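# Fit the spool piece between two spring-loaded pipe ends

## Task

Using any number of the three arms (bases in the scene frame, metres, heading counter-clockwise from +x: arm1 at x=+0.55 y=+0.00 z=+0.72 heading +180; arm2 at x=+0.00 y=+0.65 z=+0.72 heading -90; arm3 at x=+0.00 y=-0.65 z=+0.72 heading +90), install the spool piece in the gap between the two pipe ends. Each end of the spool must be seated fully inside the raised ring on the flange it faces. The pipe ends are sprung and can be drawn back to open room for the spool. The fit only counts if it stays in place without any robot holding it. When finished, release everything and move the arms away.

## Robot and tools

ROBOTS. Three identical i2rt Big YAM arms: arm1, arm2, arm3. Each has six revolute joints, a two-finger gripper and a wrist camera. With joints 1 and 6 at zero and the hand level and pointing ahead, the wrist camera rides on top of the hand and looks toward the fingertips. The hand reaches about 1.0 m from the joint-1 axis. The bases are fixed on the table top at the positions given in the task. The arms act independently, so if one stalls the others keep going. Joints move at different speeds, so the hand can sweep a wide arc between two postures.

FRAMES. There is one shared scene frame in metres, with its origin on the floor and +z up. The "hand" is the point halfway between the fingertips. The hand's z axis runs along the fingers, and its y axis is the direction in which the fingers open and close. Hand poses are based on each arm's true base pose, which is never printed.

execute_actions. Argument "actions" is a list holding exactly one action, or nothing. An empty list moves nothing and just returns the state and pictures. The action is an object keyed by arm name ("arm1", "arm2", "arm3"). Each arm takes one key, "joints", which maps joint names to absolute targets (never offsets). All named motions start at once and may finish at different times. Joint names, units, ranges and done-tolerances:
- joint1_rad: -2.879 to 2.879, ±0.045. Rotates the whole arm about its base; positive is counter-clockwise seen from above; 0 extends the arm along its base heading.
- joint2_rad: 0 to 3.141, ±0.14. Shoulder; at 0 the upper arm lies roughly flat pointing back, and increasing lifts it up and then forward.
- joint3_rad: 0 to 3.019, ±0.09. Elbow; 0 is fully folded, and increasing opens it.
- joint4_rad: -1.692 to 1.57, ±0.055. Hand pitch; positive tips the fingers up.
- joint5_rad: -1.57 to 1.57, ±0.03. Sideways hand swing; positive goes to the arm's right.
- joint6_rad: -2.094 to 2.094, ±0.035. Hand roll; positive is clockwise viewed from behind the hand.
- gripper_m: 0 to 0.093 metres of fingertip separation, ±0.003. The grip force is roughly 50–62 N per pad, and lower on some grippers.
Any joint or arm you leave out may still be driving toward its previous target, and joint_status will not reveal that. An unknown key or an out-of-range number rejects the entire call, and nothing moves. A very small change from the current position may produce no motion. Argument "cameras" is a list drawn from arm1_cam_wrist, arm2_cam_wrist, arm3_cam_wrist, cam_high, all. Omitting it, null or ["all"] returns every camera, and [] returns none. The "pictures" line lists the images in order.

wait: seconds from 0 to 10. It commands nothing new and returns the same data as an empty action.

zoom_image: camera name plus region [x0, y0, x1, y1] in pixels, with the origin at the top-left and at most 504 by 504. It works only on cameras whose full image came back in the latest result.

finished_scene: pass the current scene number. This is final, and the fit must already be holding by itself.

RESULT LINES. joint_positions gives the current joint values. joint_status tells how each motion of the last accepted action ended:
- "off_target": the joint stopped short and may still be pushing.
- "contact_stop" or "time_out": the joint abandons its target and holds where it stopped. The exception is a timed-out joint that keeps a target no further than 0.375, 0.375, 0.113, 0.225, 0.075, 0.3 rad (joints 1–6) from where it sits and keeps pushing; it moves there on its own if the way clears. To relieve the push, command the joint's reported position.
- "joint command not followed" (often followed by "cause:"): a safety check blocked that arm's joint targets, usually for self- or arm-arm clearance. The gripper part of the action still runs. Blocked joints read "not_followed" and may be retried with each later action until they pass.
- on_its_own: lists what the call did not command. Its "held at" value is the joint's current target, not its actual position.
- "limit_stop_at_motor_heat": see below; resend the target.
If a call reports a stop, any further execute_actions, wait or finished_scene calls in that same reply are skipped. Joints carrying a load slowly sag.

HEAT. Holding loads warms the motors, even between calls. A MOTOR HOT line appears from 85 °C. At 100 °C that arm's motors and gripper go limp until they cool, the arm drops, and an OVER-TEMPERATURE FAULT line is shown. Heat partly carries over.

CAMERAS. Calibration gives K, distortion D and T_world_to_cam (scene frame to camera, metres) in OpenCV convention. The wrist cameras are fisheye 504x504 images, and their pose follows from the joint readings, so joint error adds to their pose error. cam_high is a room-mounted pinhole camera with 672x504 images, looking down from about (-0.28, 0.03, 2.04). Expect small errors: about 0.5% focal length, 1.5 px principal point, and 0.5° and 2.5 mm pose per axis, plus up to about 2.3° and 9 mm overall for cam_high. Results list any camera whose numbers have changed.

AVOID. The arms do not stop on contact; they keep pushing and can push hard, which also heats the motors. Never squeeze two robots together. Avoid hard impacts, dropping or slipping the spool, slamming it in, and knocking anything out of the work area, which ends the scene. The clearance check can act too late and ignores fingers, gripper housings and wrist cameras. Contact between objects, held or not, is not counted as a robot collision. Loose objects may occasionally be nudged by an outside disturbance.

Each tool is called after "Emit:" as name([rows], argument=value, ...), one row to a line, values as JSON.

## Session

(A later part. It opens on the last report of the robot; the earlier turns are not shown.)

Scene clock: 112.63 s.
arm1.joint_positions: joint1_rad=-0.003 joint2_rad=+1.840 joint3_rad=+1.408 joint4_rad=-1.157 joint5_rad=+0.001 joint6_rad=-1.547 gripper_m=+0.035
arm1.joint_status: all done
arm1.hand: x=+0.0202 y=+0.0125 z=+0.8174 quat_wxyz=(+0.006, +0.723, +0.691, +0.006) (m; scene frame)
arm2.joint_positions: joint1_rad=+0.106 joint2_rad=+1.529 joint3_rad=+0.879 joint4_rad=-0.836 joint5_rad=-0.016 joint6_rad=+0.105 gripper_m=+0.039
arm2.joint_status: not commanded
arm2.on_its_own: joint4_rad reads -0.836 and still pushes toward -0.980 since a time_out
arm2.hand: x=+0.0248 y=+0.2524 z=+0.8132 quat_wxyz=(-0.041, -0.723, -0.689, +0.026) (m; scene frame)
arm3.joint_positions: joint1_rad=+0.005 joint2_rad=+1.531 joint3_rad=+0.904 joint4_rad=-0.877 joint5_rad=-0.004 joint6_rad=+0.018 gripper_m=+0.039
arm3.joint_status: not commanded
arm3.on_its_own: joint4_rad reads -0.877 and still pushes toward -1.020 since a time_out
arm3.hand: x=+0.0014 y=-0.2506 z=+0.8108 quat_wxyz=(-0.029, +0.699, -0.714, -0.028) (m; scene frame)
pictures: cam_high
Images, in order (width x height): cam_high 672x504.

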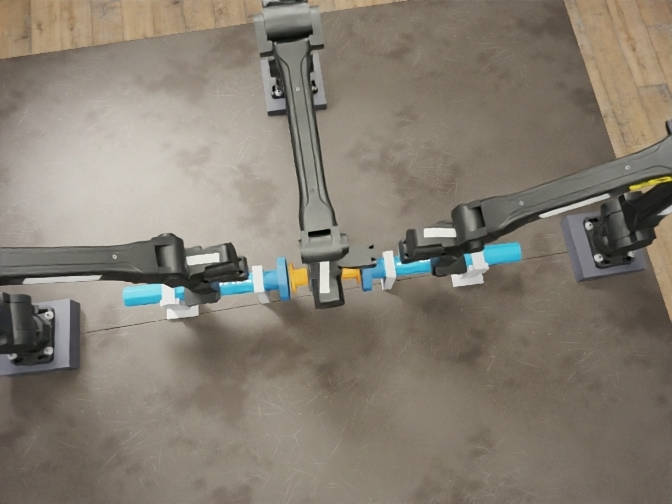

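Aligned in view. Ease both pipes in.

Emit:
execute_actions([
  {"arm2":{"joints":{"joint2_rad":1.58,"joint3_rad":0.94,"joint4_rad":-0.9}},"arm3":{"joints":{"joint2_rad":1.58,"joint3_rad":0.96,"joint4_rad":-0.93}}},
], cameras=["cam_high","arm1_cam_wrist"])

Emit:
zoom_image(camera="cam_high", region=[230, 210, 430, 330])

Scene clock: 121.73 s.
arm1.joint_positions: joint1_rad=-0.006 joint2_rad=+1.838 joint3_rad=+1.408 joint4_rad=-1.157 joint5_rad=+0.006 joint6_rad=-1.546 gripper_m=+0.035
arm1.joint_status: not commanded
arm1.hand: x=+0.0200 y=+0.0147 z=+0.8184 quat_wxyz=(+0.003, +0.724, +0.689, +0.007) (m; scene frame)
arm2.joint_positions: joint1_rad=+0.106 joint2_rad=+1.569 joint3_rad=+0.925 joint4_rad=-0.853 joint5_rad=-0.010 joint6_rad=+0.105 gripper_m=+0.039
arm2.joint_status: all done
arm2.hand: x=+0.0246 y=+0.2384 z=+0.8124 quat_wxyz=(-0.035, -0.723, -0.689, +0.025) (m; scene frame)
arm3.joint_positions: joint1_rad=+0.005 joint2_rad=+1.569 joint3_rad=+0.946 joint4_rad=-0.891 joint5_rad=-0.002 joint6_rad=+0.023 gripper_m=+0.039
arm3.joint_status: all done
arm3.hand: x=+0.0019 y=-0.2373 z=+0.8099 quat_wxyz=(-0.027, +0.697, -0.716, -0.024) (m; scene frame)
pictures: arm1_cam_wrist, cam_high
camera_calibration (this result's frames):
arm1_cam_wrist: T_world_to_cam=[[-0.998538, 0.0501182, -0.0202362, 0.0384771], [0.0289713, 0.812376, 0.582414, -0.485207], [0.045629, 0.580977, -0.81264, 0.780521], [0, 0, 0, 1]] pos_world=[0.0168636, -0.0612221, 0.917653]
Images, in order (width x height): arm1_cam_wrist 504x504, cam_high 672x504.

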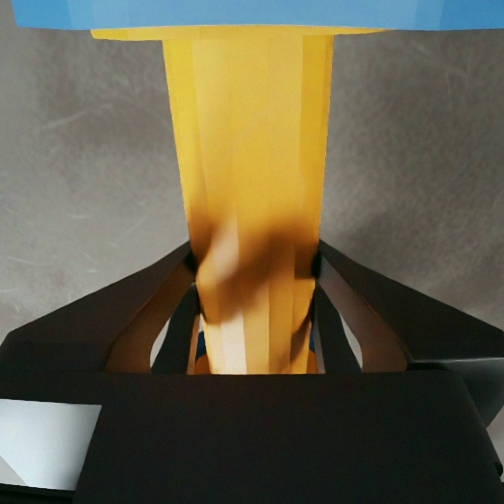

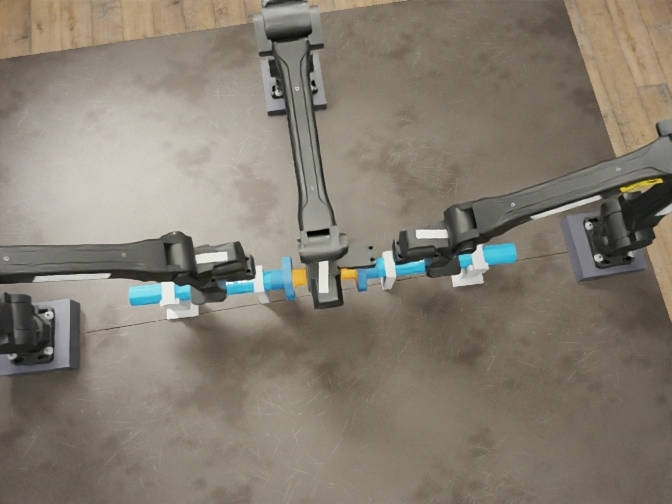

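Region (230, 210, 430, 330) of cam_high's 672x504 image, scaled by 2.520, with more detail than that image has; it fills the top 302 rows of this view, and the rest is white.

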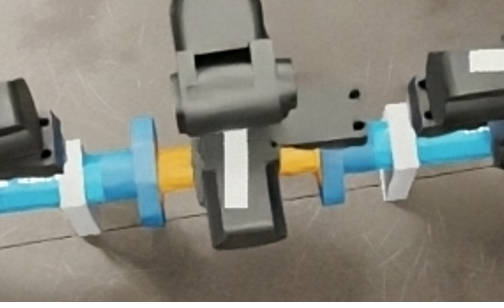

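In. Release.

Emit:
execute_actions([
  {"arm1":{"joints":{"gripper_m":0.09}},"arm2":{"joints":{"gripper_m":0.09}},"arm3":{"joints":{"gripper_m":0.09}}},
], cameras=[])

Emit:
execute_actions([
  {"arm1":{"joints":{"joint2_rad":1.4,"joint3_rad":1.4,"joint4_rad":-1.5}},"arm2":{"joints":{"joint2_rad":1.3,"joint3_rad":1.1,"joint4_rad":-1.35}},"arm3":{"joints":{"joint2_rad":1.3,"joint3_rad":1.1,"joint4_rad":-1.35}}},
], cameras=["cam_high"])

Emit:
zoom_image(camera="cam_high", region=[230, 210, 430, 330])

Scene clock: 128.83 s.
arm1.joint_positions: joint1_rad=-0.004 joint2_rad=+1.829 joint3_rad=+1.408 joint4_rad=-1.158 joint5_rad=+0.003 joint6_rad=-1.547 gripper_m=+0.090
arm1.joint_status: all done
arm1.hand: x=+0.0199 y=+0.0130 z=+0.8228 quat_wxyz=(+0.002, +0.723, +0.691, +0.003) (m; scene frame)
arm2.joint_positions: joint1_rad=+0.106 joint2_rad=+1.569 joint3_rad=+0.925 joint4_rad=-0.891 joint5_rad=-0.004 joint6_rad=+0.105 gripper_m=+0.090
arm2.joint_status: all done
arm2.hand: x=+0.0231 y=+0.2477 z=+0.8117 quat_wxyz=(-0.018, -0.724, -0.690, +0.014) (m; scene frame)
arm3.joint_positions: joint1_rad=+0.005 joint2_rad=+1.570 joint3_rad=+0.946 joint4_rad=-0.922 joint5_rad=-0.002 joint6_rad=+0.010 gripper_m=+0.090
arm3.joint_status: all done
arm3.hand: x=+0.0019 y=-0.2450 z=+0.8092 quat_wxyz=(-0.015, +0.702, -0.712, -0.012) (m; scene frame)
pictures: none
No camera images: the call's "cameras" was empty. Leave "cameras" out to get every camera's image.

Scene clock: 130.23 s.
arm1.joint_positions: joint1_rad=-0.004 joint2_rad=+1.405 joint3_rad=+1.384 joint4_rad=-1.490 joint5_rad=+0.002 joint6_rad=-1.548 gripper_m=+0.090
arm1.joint_status: all done
arm1.hand: x=+0.1280 y=+0.0106 z=+1.0071 quat_wxyz=(-0.023, +0.723, +0.690, -0.021) (m; scene frame)
arm2.joint_positions: joint1_rad=+0.106 joint2_rad=+1.287 joint3_rad=+1.082 joint4_rad=-1.341 joint5_rad=-0.004 joint6_rad=+0.105 gripper_m=+0.090
arm2.joint_status: all done
arm2.hand: x=+0.0210 y=+0.2917 z=+0.9664 quat_wxyz=(-0.014, -0.724, -0.690, +0.011) (m; scene frame)
arm3.joint_positions: joint1_rad=+0.005 joint2_rad=+1.290 joint3_rad=+1.082 joint4_rad=-1.342 joint5_rad=-0.002 joint6_rad=+0.010 gripper_m=+0.090
arm3.joint_status: all done
arm3.hand: x=+0.0007 y=-0.2917 z=+0.9566 quat_wxyz=(-0.014, +0.702, -0.712, -0.010) (m; scene frame)
pictures: cam_high
Images, in order (width x height): cam_high 672x504.

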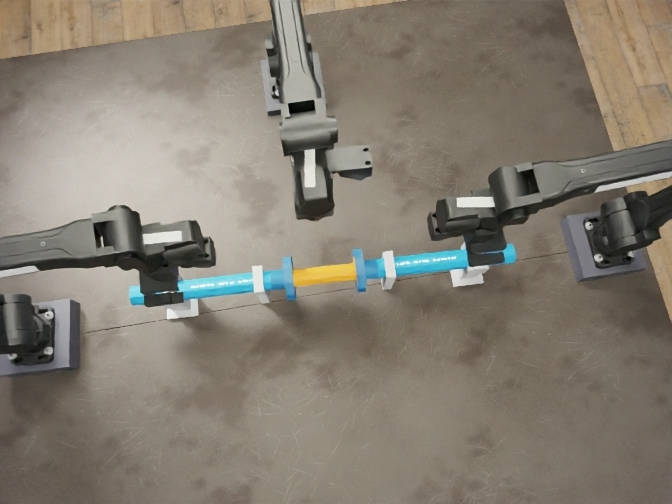

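Region (230, 210, 430, 330) of cam_high's 672x504 image, scaled by 2.520, with more detail than that image has; it fills the top 302 rows of this view, and the rest is white.

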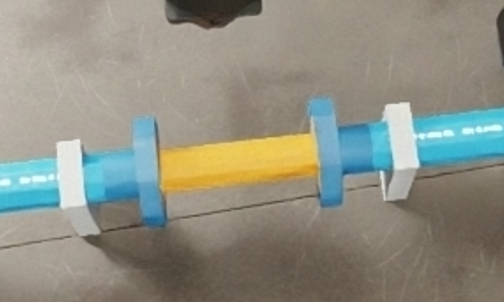

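Emit:
finished_scene(scene=1)

The scene is finished: the task was done.


## Next scene

The same job, from a new start.

Emit:
execute_actions(actions=[])

Scene clock: 0.00 s.
arm1.joint_positions: joint1_rad=+0.409 joint2_rad=+0.523 joint3_rad=+1.383 joint4_rad=-1.241 joint5_rad=+0.220 joint6_rad=+0.191 gripper_m=+0.095
arm1.joint_status: not commanded
arm1.hand: x=+0.3509 y=-0.0412 z=+1.3229 quat_wxyz=(+0.073, +0.825, +0.021, -0.561) (m; scene frame)
arm2.joint_positions: joint1_rad=+0.334 joint2_rad=+0.458 joint3_rad=+1.406 joint4_rad=-1.265 joint5_rad=+0.090 joint6_rad=+0.367 gripper_m=+0.095
arm2.joint_status: not commanded
arm2.hand: x=+0.0330 y=+0.4906 z=+1.3676 quat_wxyz=(-0.512, -0.610, -0.527, +0.296) (m; scene frame)
arm3.joint_positions: joint1_rad=+0.405 joint2_rad=+0.604 joint3_rad=+1.384 joint4_rad=-1.145 joint5_rad=-0.161 joint6_rad=-0.389 gripper_m=+0.095
arm3.joint_status: not commanded
arm3.hand: x=-0.1243 y=-0.4400 z=+1.3484 quat_wxyz=(-0.357, +0.775, -0.268, -0.447) (m; scene frame)
pictures: arm1_cam_wrist, arm2_cam_wrist, arm3_cam_wrist, cam_high
camera_calibration (this result's frames):
arm1_cam_wrist: T_world_to_cam=[[-0.121325, 0.987533, -0.100296, 0.218589], [0.834587, 0.0467885, -0.548886, 0.439146], [-0.53735, -0.150299, -0.829858, 1.40513], [0, 0, 0, 1]] pos_world=[0.415063, -0.0252212, 1.42903]
arm2_cam_wrist: T_world_to_cam=[[-0.94494, -0.0772363, -0.318, 0.509353], [0.116868, 0.828018, -0.548386, 0.346549], [0.305665, -0.555356, -0.773401, 1.44102], [0, 0, 0, 1]] pos_world=[0.000338286, 0.552671, 1.4665]
arm3_cam_wrist: T_world_to_cam=[[0.736131, 0.599731, 0.313742, -0.0681058], [0.661588, -0.539724, -0.520576, 0.552502], [-0.142871, 0.59078, -0.794082, 1.43683], [0, 0, 0, 1]] pos_world=[-0.110112, -0.509809, 1.44995]
Images, in order (width x height): arm1_cam_wrist 504x504, arm2_cam_wrist 504x504, arm3_cam_wrist 504x504, cam_high 672x504.

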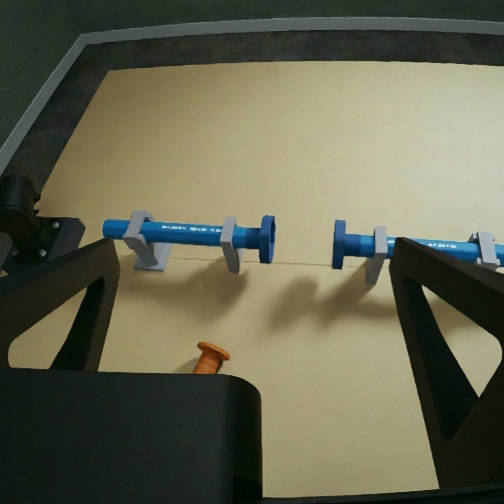

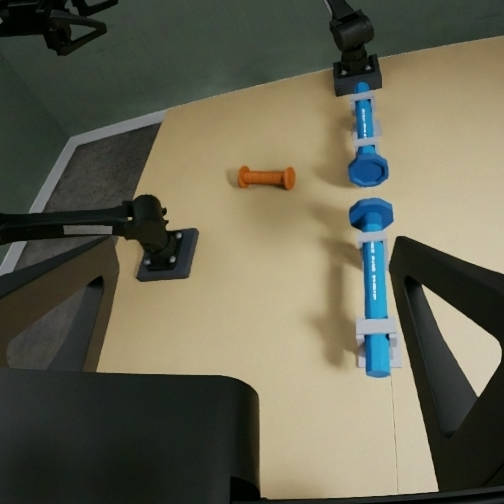

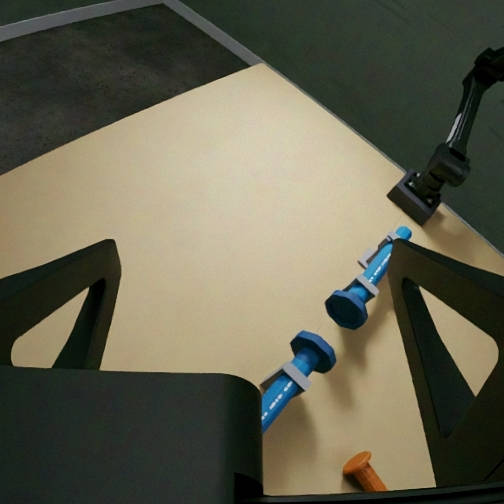

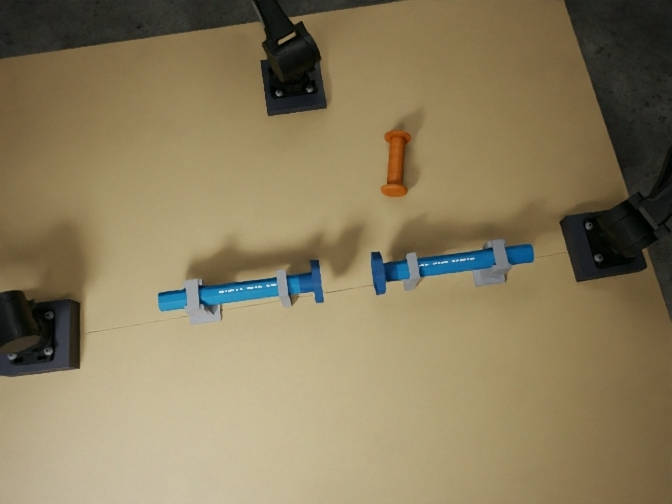

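Emit:
execute_actions([
  {"arm1":{"joints":{"joint1_rad":0.674,"joint2_rad":1.325,"joint3_rad":0.9,"joint4_rad":-1.11,"joint5_rad":0,"joint6_rad":0.93}},"arm2":{"joints":{"joint1_rad":0.055,"joint2_rad":1.7,"joint3_rad":1.4,"joint4_rad":-1.27,"joint5_rad":0,"joint6_rad":0.035}},"arm3":{"joints":{"joint1_rad":0.03,"joint2_rad":1.48,"joint3_rad":1.16,"joint4_rad":-1.25,"joint5_rad":0,"joint6_rad":0.05}}},
])

Scene clock: 12.60 s.
arm1.joint_positions: joint1_rad=+0.674 joint2_rad=+1.318 joint3_rad=+0.872 joint4_rad=-1.119 joint5_rad=+0.001 joint6_rad=+0.915 gripper_m=+0.095
arm1.joint_status: all done
arm1.hand: x=+0.2813 y=-0.2056 z=+0.8488 quat_wxyz=(+0.002, +0.992, -0.129, -0.004) (m; scene frame)
arm2.joint_positions: joint1_rad=+0.066 joint2_rad=+1.695 joint3_rad=+1.396 joint4_rad=-1.265 joint5_rad=+0.003 joint6_rad=+0.044 gripper_m=+0.095
arm2.joint_status: all done
arm2.hand: x=+0.0072 y=+0.1486 z=+0.9182 quat_wxyz=(-0.005, -0.717, -0.697, +0.008) (m; scene frame)
arm3.joint_positions: joint1_rad=+0.036 joint2_rad=+1.474 joint3_rad=+1.155 joint4_rad=-1.243 joint5_rad=-0.002 joint6_rad=+0.039 gripper_m=+0.095
arm3.joint_status: all done
arm3.hand: x=-0.0120 y=-0.2344 z=+0.9175 quat_wxyz=(-0.010, +0.703, -0.711, -0.007) (m; scene frame)
pictures: arm1_cam_wrist, arm2_cam_wrist, arm3_cam_wrist, cam_high
camera_calibration (this result's frames):
arm1_cam_wrist: T_world_to_cam=[[0.257434, 0.966235, -0.0108927, 0.138194], [0.793795, -0.205036, 0.572582, -0.74751], [0.551015, -0.156048, -0.819775, 0.633637], [0, 0, 0, 1]] pos_world=[0.20865, -0.187916, 0.948956]
arm2_cam_wrist: T_world_to_cam=[[-0.999359, 0.0353517, 0.0055974, 0.00223623], [0.0321377, 0.817444, 0.575111, -0.643107], [0.0157556, 0.574923, -0.818056, 0.786514], [0, 0, 0, 1]] pos_world=[0.0105108, 0.0734401, 1.01326]
arm3_cam_wrist: T_world_to_cam=[[0.999897, -0.0133859, 0.00515957, 0.00369143], [-0.013974, -0.827456, 0.561357, -0.703343], [-0.00324492, -0.561371, -0.827558, 0.751577], [0, 0, 0, 1]] pos_world=[-0.0110808, -0.160023, 1.01678]
Images, in order (width x height): arm1_cam_wrist 504x504, arm2_cam_wrist 504x504, arm3_cam_wrist 504x504, cam_high 672x504.

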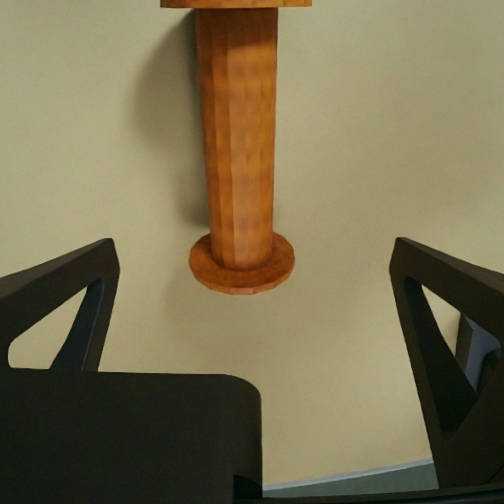

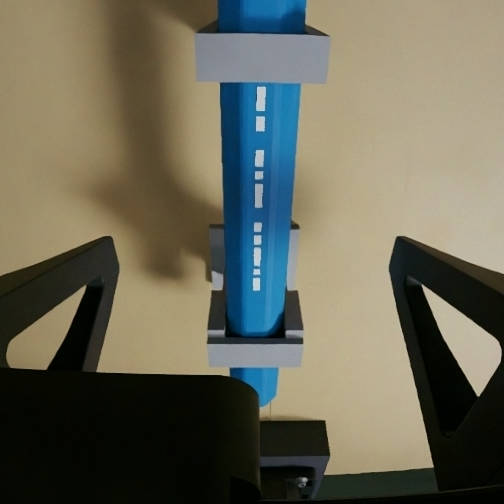

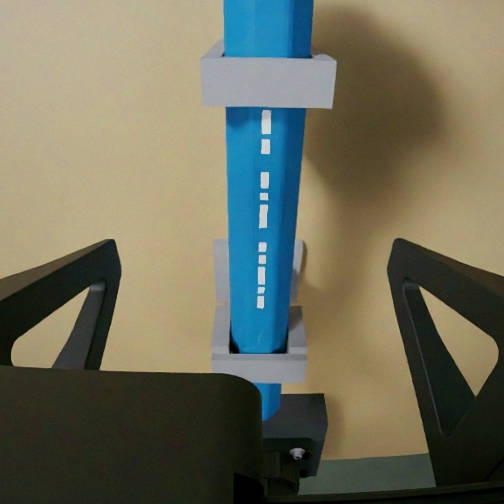

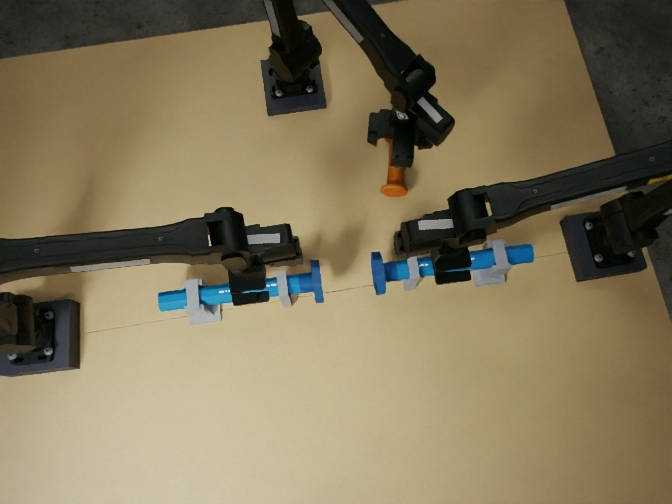

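Emit:
execute_actions([
  {"arm1":{"joints":{"joint1_rad":0.688,"joint2_rad":1.51,"joint3_rad":0.768,"joint4_rad":-0.79,"joint6_rad":0.94}},"arm2":{"joints":{"joint1_rad":0.05,"joint2_rad":1.745,"joint3_rad":1.153,"joint4_rad":-0.975}},"arm3":{"joints":{"joint1_rad":0.02,"joint2_rad":1.52,"joint3_rad":0.89,"joint4_rad":-0.937}}},
])

Scene clock: 18.93 s.
arm1.joint_positions: joint1_rad=+0.682 joint2_rad=+1.521 joint3_rad=+0.752 joint4_rad=-0.806 joint5_rad=+0.001 joint6_rad=+0.925 gripper_m=+0.095
arm1.joint_status: all done
arm1.hand: x=+0.2783 y=-0.2113 z=+0.7460 quat_wxyz=(-0.001, +0.991, -0.131, +0.000) (m; scene frame)
arm2.joint_positions: joint1_rad=+0.064 joint2_rad=+1.743 joint3_rad=+1.149 joint4_rad=-0.985 joint5_rad=+0.003 joint6_rad=+0.044 gripper_m=+0.095
arm2.joint_status: all done
arm2.hand: x=+0.0056 y=+0.1822 z=+0.8107 quat_wxyz=(+0.001, -0.718, -0.696, +0.003) (m; scene frame)
arm3.joint_positions: joint1_rad=+0.036 joint2_rad=+1.515 joint3_rad=+0.883 joint4_rad=-0.945 joint5_rad=-0.002 joint6_rad=+0.039 gripper_m=+0.095
arm3.joint_status: all done
arm3.hand: x=-0.0101 y=-0.2756 z=+0.8093 quat_wxyz=(-0.005, +0.703, -0.712, -0.001) (m; scene frame)
pictures: arm1_cam_wrist, arm2_cam_wrist, arm3_cam_wrist, cam_high
camera_calibration (this result's frames):
arm1_cam_wrist: T_world_to_cam=[[0.259707, 0.965681, -0.00362606, 0.137147], [0.78916, -0.210067, 0.577147, -0.690585], [0.556578, -0.152751, -0.816633, 0.546951], [0, 0, 0, 1]] pos_world=[0.204944, -0.193963, 0.845724]
arm2_cam_wrist: T_world_to_cam=[[-0.999288, 0.0371962, 0.00635895, -0.00094409], [0.0338336, 0.808512, 0.587506, -0.617144], [0.0167117, 0.587302, -0.809195, 0.669845], [0, 0, 0, 1]] pos_world=[0.00874255, 0.105602, 0.904617]
arm3_cam_wrist: T_world_to_cam=[[0.999893, -0.0134083, 0.00578588, 0.00134019], [-0.0142996, -0.818577, 0.574218, -0.684671], [-0.00296308, -0.57424, -0.818682, 0.628258], [0, 0, 0, 1]] pos_world=[-0.00926896, -0.199667, 0.907486]
Images, in order (width x height): arm1_cam_wrist 504x504, arm2_cam_wrist 504x504, arm3_cam_wrist 504x504, cam_high 672x504.

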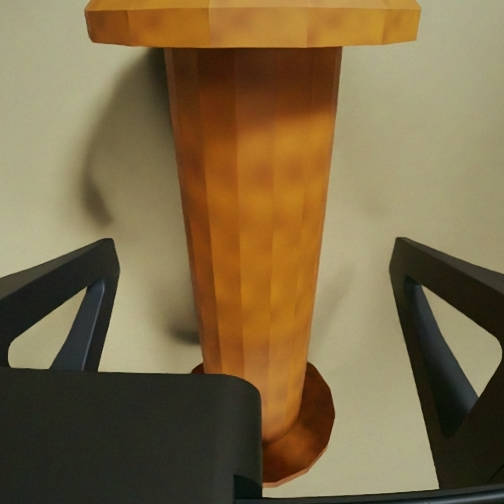

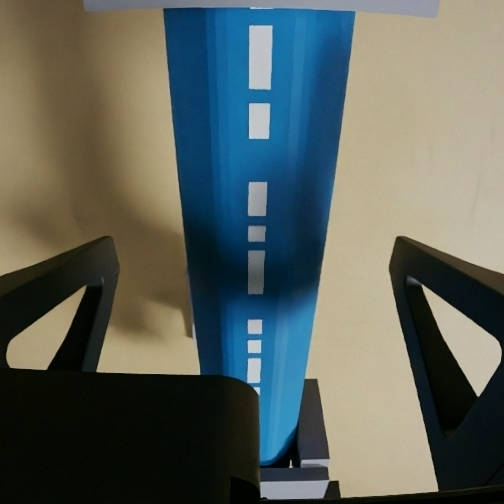

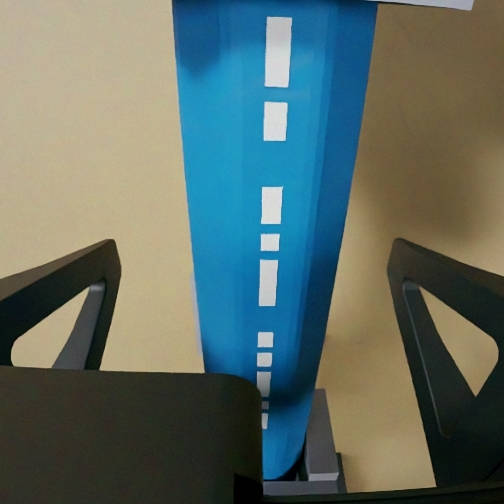

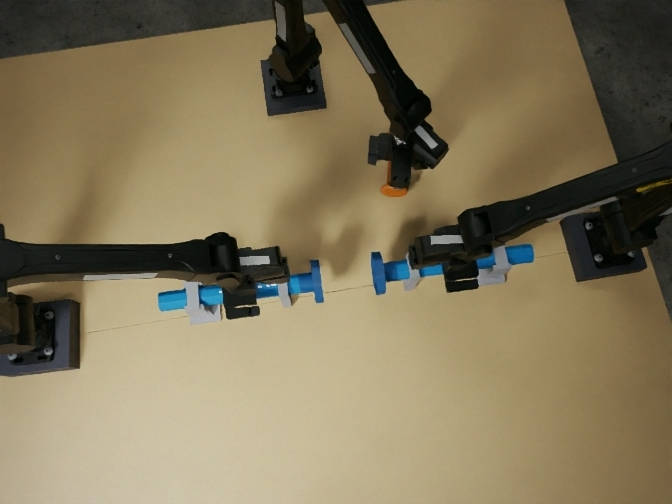

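Emit:
execute_actions([
  {"arm1":{"joints":{"gripper_m":0.0}},"arm2":{"joints":{"gripper_m":0.0}},"arm3":{"joints":{"joint1_rad":0.012,"gripper_m":0.0}}},
], cameras=[])

Emit:
execute_actions([
  {"arm1":{"joints":{"joint2_rad":1.25,"joint3_rad":1.12,"joint4_rad":-1.4}}},
], cameras=[])

Emit:
execute_actions([
  {"arm1":{"joints":{"joint1_rad":0.2,"joint6_rad":-1.487}},"arm2":{"joints":{"joint2_rad":1.585,"joint3_rad":0.94,"joint4_rad":-1.06}},"arm3":{"joints":{"joint2_rad":1.36,"joint3_rad":0.69,"joint4_rad":-1.03}}},
], cameras=[])

Scene clock: 26.07 s.
arm1.joint_positions: joint1_rad=+0.682 joint2_rad=+1.520 joint3_rad=+0.752 joint4_rad=-0.804 joint5_rad=+0.001 joint6_rad=+0.926 gripper_m=+0.035
arm1.joint_status: gripper_m off_target (ended at +0.035, target +0.000)
arm1.hand: x=+0.2779 y=-0.2116 z=+0.7461 quat_wxyz=(-0.001, +0.991, -0.131, -0.001) (m; scene frame)
arm2.joint_positions: joint1_rad=+0.064 joint2_rad=+1.743 joint3_rad=+1.149 joint4_rad=-0.985 joint5_rad=+0.003 joint6_rad=+0.043 gripper_m=+0.039
arm2.joint_status: gripper_m off_target (ended at +0.039, target +0.000)
arm2.hand: x=+0.0057 y=+0.1821 z=+0.8107 quat_wxyz=(+0.000, -0.717, -0.697, +0.003) (m; scene frame)
arm3.joint_positions: joint1_rad=+0.028 joint2_rad=+1.515 joint3_rad=+0.883 joint4_rad=-0.945 joint5_rad=-0.001 joint6_rad=+0.041 gripper_m=+0.039
arm3.joint_status: gripper_m off_target (ended at +0.039, target +0.000); the others done
arm3.hand: x=-0.0071 y=-0.2754 z=+0.8094 quat_wxyz=(-0.005, +0.699, -0.715, -0.001) (m; scene frame)
pictures: none
No camera images: the call's "cameras" was empty. Leave "cameras" out to get every camera's image.

Scene clock: 27.37 s.
arm1.joint_positions: joint1_rad=+0.682 joint2_rad=+1.259 joint3_rad=+1.099 joint4_rad=-1.385 joint5_rad=+0.001 joint6_rad=+0.926 gripper_m=+0.035
arm1.joint_status: all done
arm1.hand: x=+0.2712 y=-0.2171 z=+0.9505 quat_wxyz=(+0.009, +0.991, -0.131, -0.011) (m; scene frame)
arm2.joint_positions: joint1_rad=+0.064 joint2_rad=+1.743 joint3_rad=+1.149 joint4_rad=-0.985 joint5_rad=+0.003 joint6_rad=+0.043 gripper_m=+0.039
arm2.joint_status: not commanded
arm2.hand: x=+0.0057 y=+0.1821 z=+0.8107 quat_wxyz=(+0.000, -0.717, -0.697, +0.003) (m; scene frame)
arm3.joint_positions: joint1_rad=+0.028 joint2_rad=+1.515 joint3_rad=+0.883 joint4_rad=-0.945 joint5_rad=-0.001 joint6_rad=+0.041 gripper_m=+0.039
arm3.joint_status: not commanded
arm3.hand: x=-0.0071 y=-0.2754 z=+0.8094 quat_wxyz=(-0.005, +0.699, -0.715, -0.001) (m; scene frame)
pictures: none
No camera images: the call's "cameras" was empty. Leave "cameras" out to get every camera's image.

Scene clock: 29.87 s.
arm1.joint_positions: joint1_rad=+0.194 joint2_rad=+1.259 joint3_rad=+1.099 joint4_rad=-1.385 joint5_rad=+0.001 joint6_rad=-1.471 gripper_m=+0.035
arm1.joint_status: all done
arm1.hand: x=+0.2020 y=-0.0609 z=+0.9506 quat_wxyz=(-0.009, +0.680, +0.733, -0.011) (m; scene frame)
arm2.joint_positions: joint1_rad=+0.063 joint2_rad=+1.662 joint3_rad=+1.038 joint4_rad=-0.914 joint5_rad=+0.000 joint6_rad=+0.043 gripper_m=+0.039
arm2.joint_status: joint3_rad time_out (moved -0.111 of -0.209); joint4_rad time_out (moved +0.071 of -0.075); the others done
arm2.on_its_own: joint3_rad reads +1.038 and still pushes toward +0.940 since a time_out; joint4_rad reads -0.914 and still pushes toward -1.060 since a time_out
arm2.hand: x=+0.0057 y=+0.2081 z=+0.8107 quat_wxyz=(-0.016, -0.717, -0.697, +0.016) (m; scene frame)
arm3.joint_positions: joint1_rad=+0.028 joint2_rad=+1.426 joint3_rad=+0.784 joint4_rad=-0.891 joint5_rad=-0.002 joint6_rad=+0.040 gripper_m=+0.039
arm3.joint_status: joint3_rad time_out (moved -0.099 of -0.193); joint4_rad time_out (moved +0.054 of -0.085); the others done
arm3.on_its_own: joint3_rad reads +0.784 and still pushes toward +0.690 since a time_out; joint4_rad reads -0.891 and still pushes toward -1.030 since a time_out
arm3.hand: x=-0.0068 y=-0.3011 z=+0.8086 quat_wxyz=(-0.019, +0.699, -0.714, -0.017) (m; scene frame)
pictures: none
No camera images: the call's "cameras" was empty. Leave "cameras" out to get every camera's image.

Emit:
execute_actions([
  {"arm1":{"joints":{"joint1_rad":0.088,"joint2_rad":1.77,"joint3_rad":1.63,"joint4_rad":-1.36}}},
], cameras=["cam_high"])

Emit:
zoom_image(camera="cam_high", region=[253, 213, 453, 333])

Scene clock: 40.27 s.
arm1.joint_positions: joint1_rad=+0.081 joint2_rad=+1.802 joint3_rad=+1.570 joint4_rad=-1.367 joint5_rad=+0.000 joint6_rad=-1.473 gripper_m=+0.035
arm1.joint_status: all done
arm1.hand: x=+0.0118 y=-0.0332 z=+0.8961 quat_wxyz=(+0.008, +0.719, +0.695, +0.009) (m; scene frame)
arm2.joint_positions: joint1_rad=+0.063 joint2_rad=+1.662 joint3_rad=+1.038 joint4_rad=-0.914 joint5_rad=+0.000 joint6_rad=+0.043 gripper_m=+0.039
arm2.joint_status: not commanded
arm2.on_its_own: joint3_rad reads +1.038 and still pushes toward +0.940 since a time_out; joint4_rad reads -0.914 and still pushes toward -1.060 since a time_out
arm2.hand: x=+0.0057 y=+0.2081 z=+0.8107 quat_wxyz=(-0.016, -0.717, -0.697, +0.016) (m; scene frame)
arm3.joint_positions: joint1_rad=+0.028 joint2_rad=+1.426 joint3_rad=+0.784 joint4_rad=-0.891 joint5_rad=-0.002 joint6_rad=+0.040 gripper_m=+0.039
arm3.joint_status: not commanded
arm3.on_its_own: joint3_rad reads +0.784 and still pushes toward +0.690 since a time_out; joint4_rad reads -0.891 and still pushes toward -1.030 since a time_out
arm3.hand: x=-0.0068 y=-0.3011 z=+0.8086 quat_wxyz=(-0.019, +0.699, -0.714, -0.017) (m; scene frame)
pictures: cam_high
Images, in order (width x height): cam_high 672x504.

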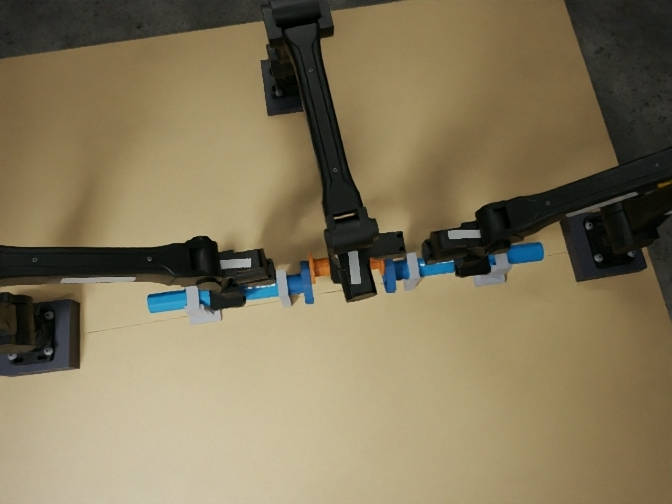

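Region (253, 213, 453, 333) of cam_high's 672x504 image, scaled by 2.520, with more detail than that image has; it fills the top 302 rows of this view, and the rest is white.

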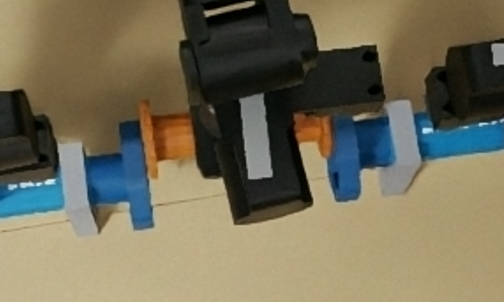

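Emit:
execute_actions([
  {"arm1":{"joints":{"joint1_rad":0.098}}},
], cameras=[])

Emit:
execute_actions([
  {"arm1":{"joints":{"joint2_rad":1.845,"joint3_rad":1.468,"joint4_rad":-1.13}}},
], cameras=["cam_high","arm1_cam_wrist"])

Emit:
zoom_image(camera="cam_high", region=[253, 213, 453, 333])

Scene clock: 47.47 s.
arm1.joint_positions: joint1_rad=+0.093 joint2_rad=+1.802 joint3_rad=+1.570 joint4_rad=-1.367 joint5_rad=+0.000 joint6_rad=-1.473 gripper_m=+0.035
arm1.joint_status: all done
arm1.hand: x=+0.0122 y=-0.0396 z=+0.8961 quat_wxyz=(+0.008, +0.715, +0.699, +0.009) (m; scene frame)
arm2.joint_positions: joint1_rad=+0.063 joint2_rad=+1.662 joint3_rad=+1.038 joint4_rad=-0.914 joint5_rad=+0.000 joint6_rad=+0.043 gripper_m=+0.039
arm2.joint_status: not commanded
arm2.on_its_own: joint3_rad reads +1.038 and still pushes toward +0.940 since a time_out; joint4_rad reads -0.914 and still pushes toward -1.060 since a time_out
arm2.hand: x=+0.0057 y=+0.2081 z=+0.8107 quat_wxyz=(-0.016, -0.717, -0.697, +0.016) (m; scene frame)
arm3.joint_positions: joint1_rad=+0.028 joint2_rad=+1.426 joint3_rad=+0.784 joint4_rad=-0.891 joint5_rad=-0.002 joint6_rad=+0.040 gripper_m=+0.039
arm3.joint_status: not commanded
arm3.on_its_own: joint3_rad reads +0.784 and still pushes toward +0.690 since a time_out; joint4_rad reads -0.891 and still pushes toward -1.030 since a time_out
arm3.hand: x=-0.0068 y=-0.3011 z=+0.8086 quat_wxyz=(-0.019, +0.699, -0.714, -0.017) (m; scene frame)
pictures: none
No camera images: the call's "cameras" was empty. Leave "cameras" out to get every camera's image.

Scene clock: 48.50 s.
arm1.joint_positions: joint1_rad=+0.093 joint2_rad=+1.876 joint3_rad=+1.445 joint4_rad=-1.145 joint5_rad=+0.001 joint6_rad=-1.474 gripper_m=+0.035
arm1.joint_status: all done
arm1.hand: x=+0.0057 y=-0.0399 z=+0.8114 quat_wxyz=(+0.001, +0.715, +0.699, +0.001) (m; scene frame)
arm2.joint_positions: joint1_rad=+0.063 joint2_rad=+1.662 joint3_rad=+1.038 joint4_rad=-0.914 joint5_rad=+0.000 joint6_rad=+0.043 gripper_m=+0.039
arm2.joint_status: not commanded
arm2.on_its_own: joint3_rad reads +1.038 and still pushes toward +0.940 since a time_out; joint4_rad reads -0.914 and still pushes toward -1.060 since a time_out
arm2.hand: x=+0.0057 y=+0.2081 z=+0.8107 quat_wxyz=(-0.016, -0.717, -0.697, +0.016) (m; scene frame)
arm3.joint_positions: joint1_rad=+0.028 joint2_rad=+1.426 joint3_rad=+0.784 joint4_rad=-0.891 joint5_rad=-0.002 joint6_rad=+0.040 gripper_m=+0.039
arm3.joint_status: not commanded
arm3.on_its_own: joint3_rad reads +0.784 and still pushes toward +0.690 since a time_out; joint4_rad reads -0.891 and still pushes toward -1.030 since a time_out
arm3.hand: x=-0.0068 y=-0.3011 z=+0.8086 quat_wxyz=(-0.019, +0.699, -0.714, -0.017) (m; scene frame)
pictures: arm1_cam_wrist, cam_high
camera_calibration (this result's frames):
arm1_cam_wrist: T_world_to_cam=[[-0.999671, 0.0237989, -0.0096066, 0.0171068], [0.0138608, 0.815675, 0.578344, -0.432842], [0.0215998, 0.578021, -0.815736, 0.809822], [0, 0, 0, 1]] pos_world=[0.00560872, -0.115442, 0.911098]
Images, in order (width x height): arm1_cam_wrist 504x504, cam_high 672x504.

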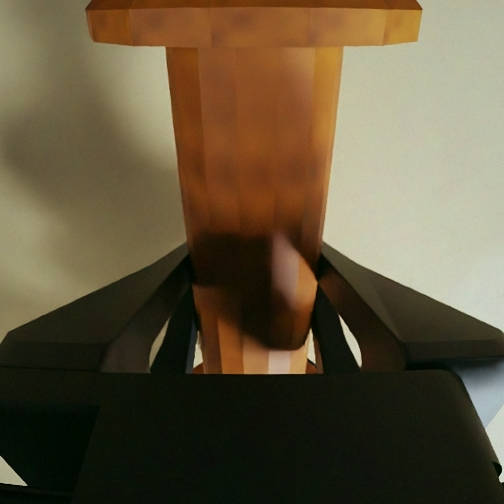

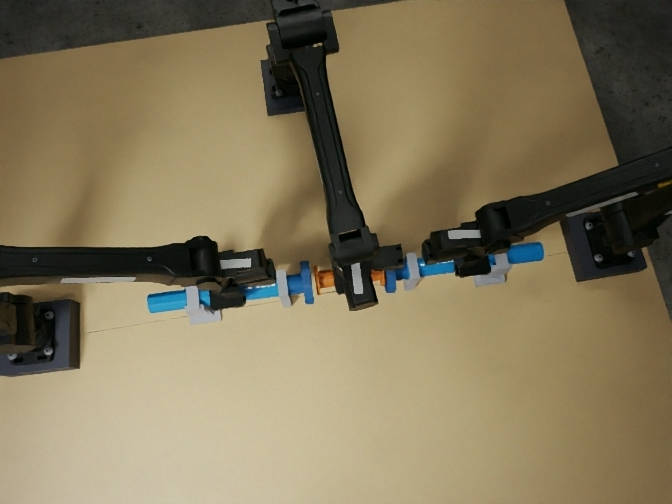

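Region (253, 213, 453, 333) of cam_high's 672x504 image, scaled by 2.520, with more detail than that image has; it fills the top 302 rows of this view, and the rest is white.

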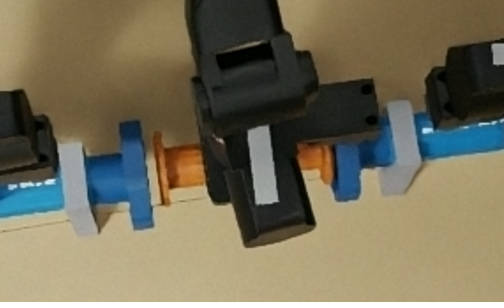

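Emit:
execute_actions([
  {"arm1":{"joints":{"joint4_rad":-1.115}}},
], cameras=[])

Emit:
execute_actions([
  {"arm2":{"joints":{"joint2_rad":1.7,"joint3_rad":1.09,"joint4_rad":-0.96}},"arm3":{"joints":{"joint2_rad":1.47,"joint3_rad":0.835,"joint4_rad":-0.93}}},
], cameras=["cam_high","arm1_cam_wrist"])

Emit:
zoom_image(camera="cam_high", region=[253, 213, 453, 333])

Scene clock: 52.90 s.
arm1.joint_positions: joint1_rad=+0.093 joint2_rad=+1.876 joint3_rad=+1.445 joint4_rad=-1.131 joint5_rad=+0.001 joint6_rad=-1.474 gripper_m=+0.035
arm1.joint_status: all done
arm1.hand: x=+0.0022 y=-0.0402 z=+0.8114 quat_wxyz=(-0.004, +0.715, +0.699, -0.004) (m; scene frame)
arm2.joint_positions: joint1_rad=+0.063 joint2_rad=+1.662 joint3_rad=+1.038 joint4_rad=-0.914 joint5_rad=+0.000 joint6_rad=+0.043 gripper_m=+0.039
arm2.joint_status: not commanded
arm2.on_its_own: joint3_rad reads +1.038 and still pushes toward +0.940 since a time_out; joint4_rad reads -0.914 and still pushes toward -1.060 since a time_out
arm2.hand: x=+0.0057 y=+0.2081 z=+0.8107 quat_wxyz=(-0.016, -0.717, -0.697, +0.016) (m; scene frame)
arm3.joint_positions: joint1_rad=+0.028 joint2_rad=+1.426 joint3_rad=+0.784 joint4_rad=-0.891 joint5_rad=-0.002 joint6_rad=+0.040 gripper_m=+0.039
arm3.joint_status: not commanded
arm3.on_its_own: joint3_rad reads +0.784 and still pushes toward +0.690 since a time_out; joint4_rad reads -0.891 and still pushes toward -1.030 since a time_out
arm3.hand: x=-0.0068 y=-0.3011 z=+0.8086 quat_wxyz=(-0.019, +0.699, -0.714, -0.017) (m; scene frame)
pictures: none
No camera images: the call's "cameras" was empty. Leave "cameras" out to get every camera's image.

Scene clock: 53.67 s.
arm1.joint_positions: joint1_rad=+0.092 joint2_rad=+1.876 joint3_rad=+1.445 joint4_rad=-1.131 joint5_rad=+0.006 joint6_rad=-1.474 gripper_m=+0.035
arm1.joint_status: not commanded
arm1.hand: x=+0.0021 y=-0.0389 z=+0.8114 quat_wxyz=(-0.005, +0.715, +0.699, -0.003) (m; scene frame)
arm2.joint_positions: joint1_rad=+0.063 joint2_rad=+1.689 joint3_rad=+1.076 joint4_rad=-0.918 joint5_rad=+0.000 joint6_rad=+0.043 gripper_m=+0.039
arm2.joint_status: all done
arm2.hand: x=+0.0055 y=+0.1945 z=+0.8109 quat_wxyz=(-0.017, -0.717, -0.696, +0.018) (m; scene frame)
arm3.joint_positions: joint1_rad=+0.028 joint2_rad=+1.461 joint3_rad=+0.821 joint4_rad=-0.897 joint5_rad=-0.002 joint6_rad=+0.040 gripper_m=+0.039
arm3.joint_status: all done
arm3.hand: x=-0.0070 y=-0.2881 z=+0.8086 quat_wxyz=(-0.018, +0.699, -0.714, -0.016) (m; scene frame)
pictures: arm1_cam_wrist, cam_high
camera_calibration (this result's frames):
arm1_cam_wrist: T_world_to_cam=[[-0.999685, 0.0245956, 0.00492533, 0.0017691], [0.0228761, 0.813399, 0.581256, -0.436095], [0.0102901, 0.581186, -0.813706, 0.807825], [0, 0, 0, 1]] pos_world=[0.00343212, -0.114821, 0.910806]
Images, in order (width x height): arm1_cam_wrist 504x504, cam_high 672x504.

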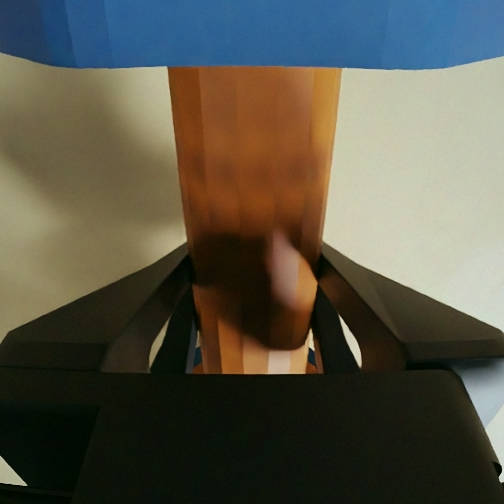

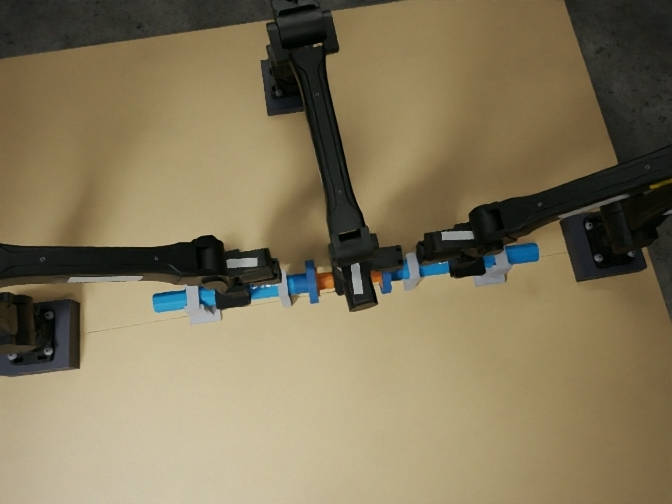

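Region (253, 213, 453, 333) of cam_high's 672x504 image, scaled by 2.520, with more detail than that image has; it fills the top 302 rows of this view, and the rest is white.

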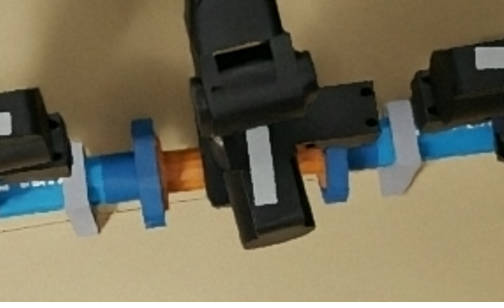

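Emit:
execute_actions([
  {"arm1":{"joints":{"gripper_m":0.09}},"arm2":{"joints":{"gripper_m":0.09}},"arm3":{"joints":{"gripper_m":0.09}}},
], cameras=[])

Emit:
execute_actions([
  {"arm1":{"joints":{"joint2_rad":1.43,"joint3_rad":1.43,"joint4_rad":-1.5}},"arm2":{"joints":{"joint2_rad":1.4,"joint3_rad":1.2,"joint4_rad":-1.35}},"arm3":{"joints":{"joint2_rad":1.2,"joint3_rad":1.0,"joint4_rad":-1.35}}},
], cameras=["cam_high"])

Emit:
zoom_image(camera="cam_high", region=[253, 213, 453, 333])

Scene clock: 60.30 s.
arm1.joint_positions: joint1_rad=+0.093 joint2_rad=+1.860 joint3_rad=+1.445 joint4_rad=-1.130 joint5_rad=+0.003 joint6_rad=-1.474 gripper_m=+0.090
arm1.joint_status: all done
arm1.hand: x=+0.0011 y=-0.0397 z=+0.8201 quat_wxyz=(-0.010, +0.715, +0.699, -0.010) (m; scene frame)
arm2.joint_positions: joint1_rad=+0.063 joint2_rad=+1.690 joint3_rad=+1.076 joint4_rad=-0.951 joint5_rad=+0.000 joint6_rad=+0.043 gripper_m=+0.090
arm2.joint_status: all done
arm2.hand: x=+0.0054 y=+0.2027 z=+0.8105 quat_wxyz=(-0.005, -0.718, -0.696, +0.006) (m; scene frame)
arm3.joint_positions: joint1_rad=+0.028 joint2_rad=+1.462 joint3_rad=+0.821 joint4_rad=-0.923 joint5_rad=-0.002 joint6_rad=+0.041 gripper_m=+0.090
arm3.joint_status: all done
arm3.hand: x=-0.0068 y=-0.2947 z=+0.8082 quat_wxyz=(-0.009, +0.699, -0.715, -0.006) (m; scene frame)
pictures: none
No camera images: the call's "cameras" was empty. Leave "cameras" out to get every camera's image.

Scene clock: 61.77 s.
arm1.joint_positions: joint1_rad=+0.093 joint2_rad=+1.435 joint3_rad=+1.414 joint4_rad=-1.487 joint5_rad=+0.002 joint6_rad=-1.474 gripper_m=+0.090
arm1.joint_status: all done
arm1.hand: x=+0.1166 y=-0.0311 z=+1.0075 quat_wxyz=(-0.022, +0.715, +0.698, -0.025) (m; scene frame)
arm2.joint_positions: joint1_rad=+0.063 joint2_rad=+1.387 joint3_rad=+1.174 joint4_rad=-1.341 joint5_rad=+0.000 joint6_rad=+0.043 gripper_m=+0.090
arm2.joint_status: all done
arm2.hand: x=+0.0050 y=+0.2551 z=+0.9663 quat_wxyz=(-0.010, -0.718, -0.696, +0.011) (m; scene frame)
arm3.joint_positions: joint1_rad=+0.028 joint2_rad=+1.188 joint3_rad=+0.986 joint4_rad=-1.342 joint5_rad=-0.002 joint6_rad=+0.041 gripper_m=+0.090
arm3.joint_status: all done
arm3.hand: x=-0.0072 y=-0.3287 z=+0.9521 quat_wxyz=(-0.015, +0.699, -0.715, -0.013) (m; scene frame)
pictures: cam_high
Images, in order (width x height): cam_high 672x504.

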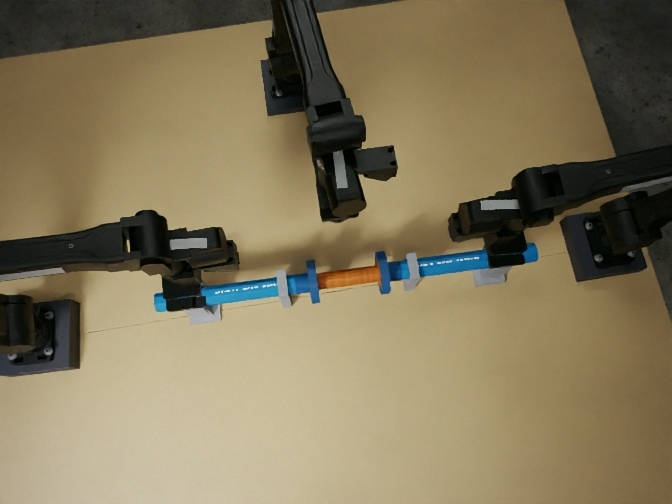

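Region (253, 213, 453, 333) of cam_high's 672x504 image, scaled by 2.520, with more detail than that image has; it fills the top 302 rows of this view, and the rest is white.

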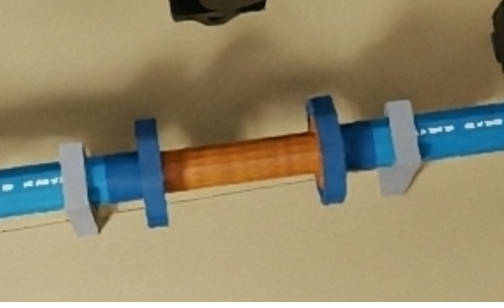

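Emit:
finished_scene(scene=2)

The scene is finished: the task was done.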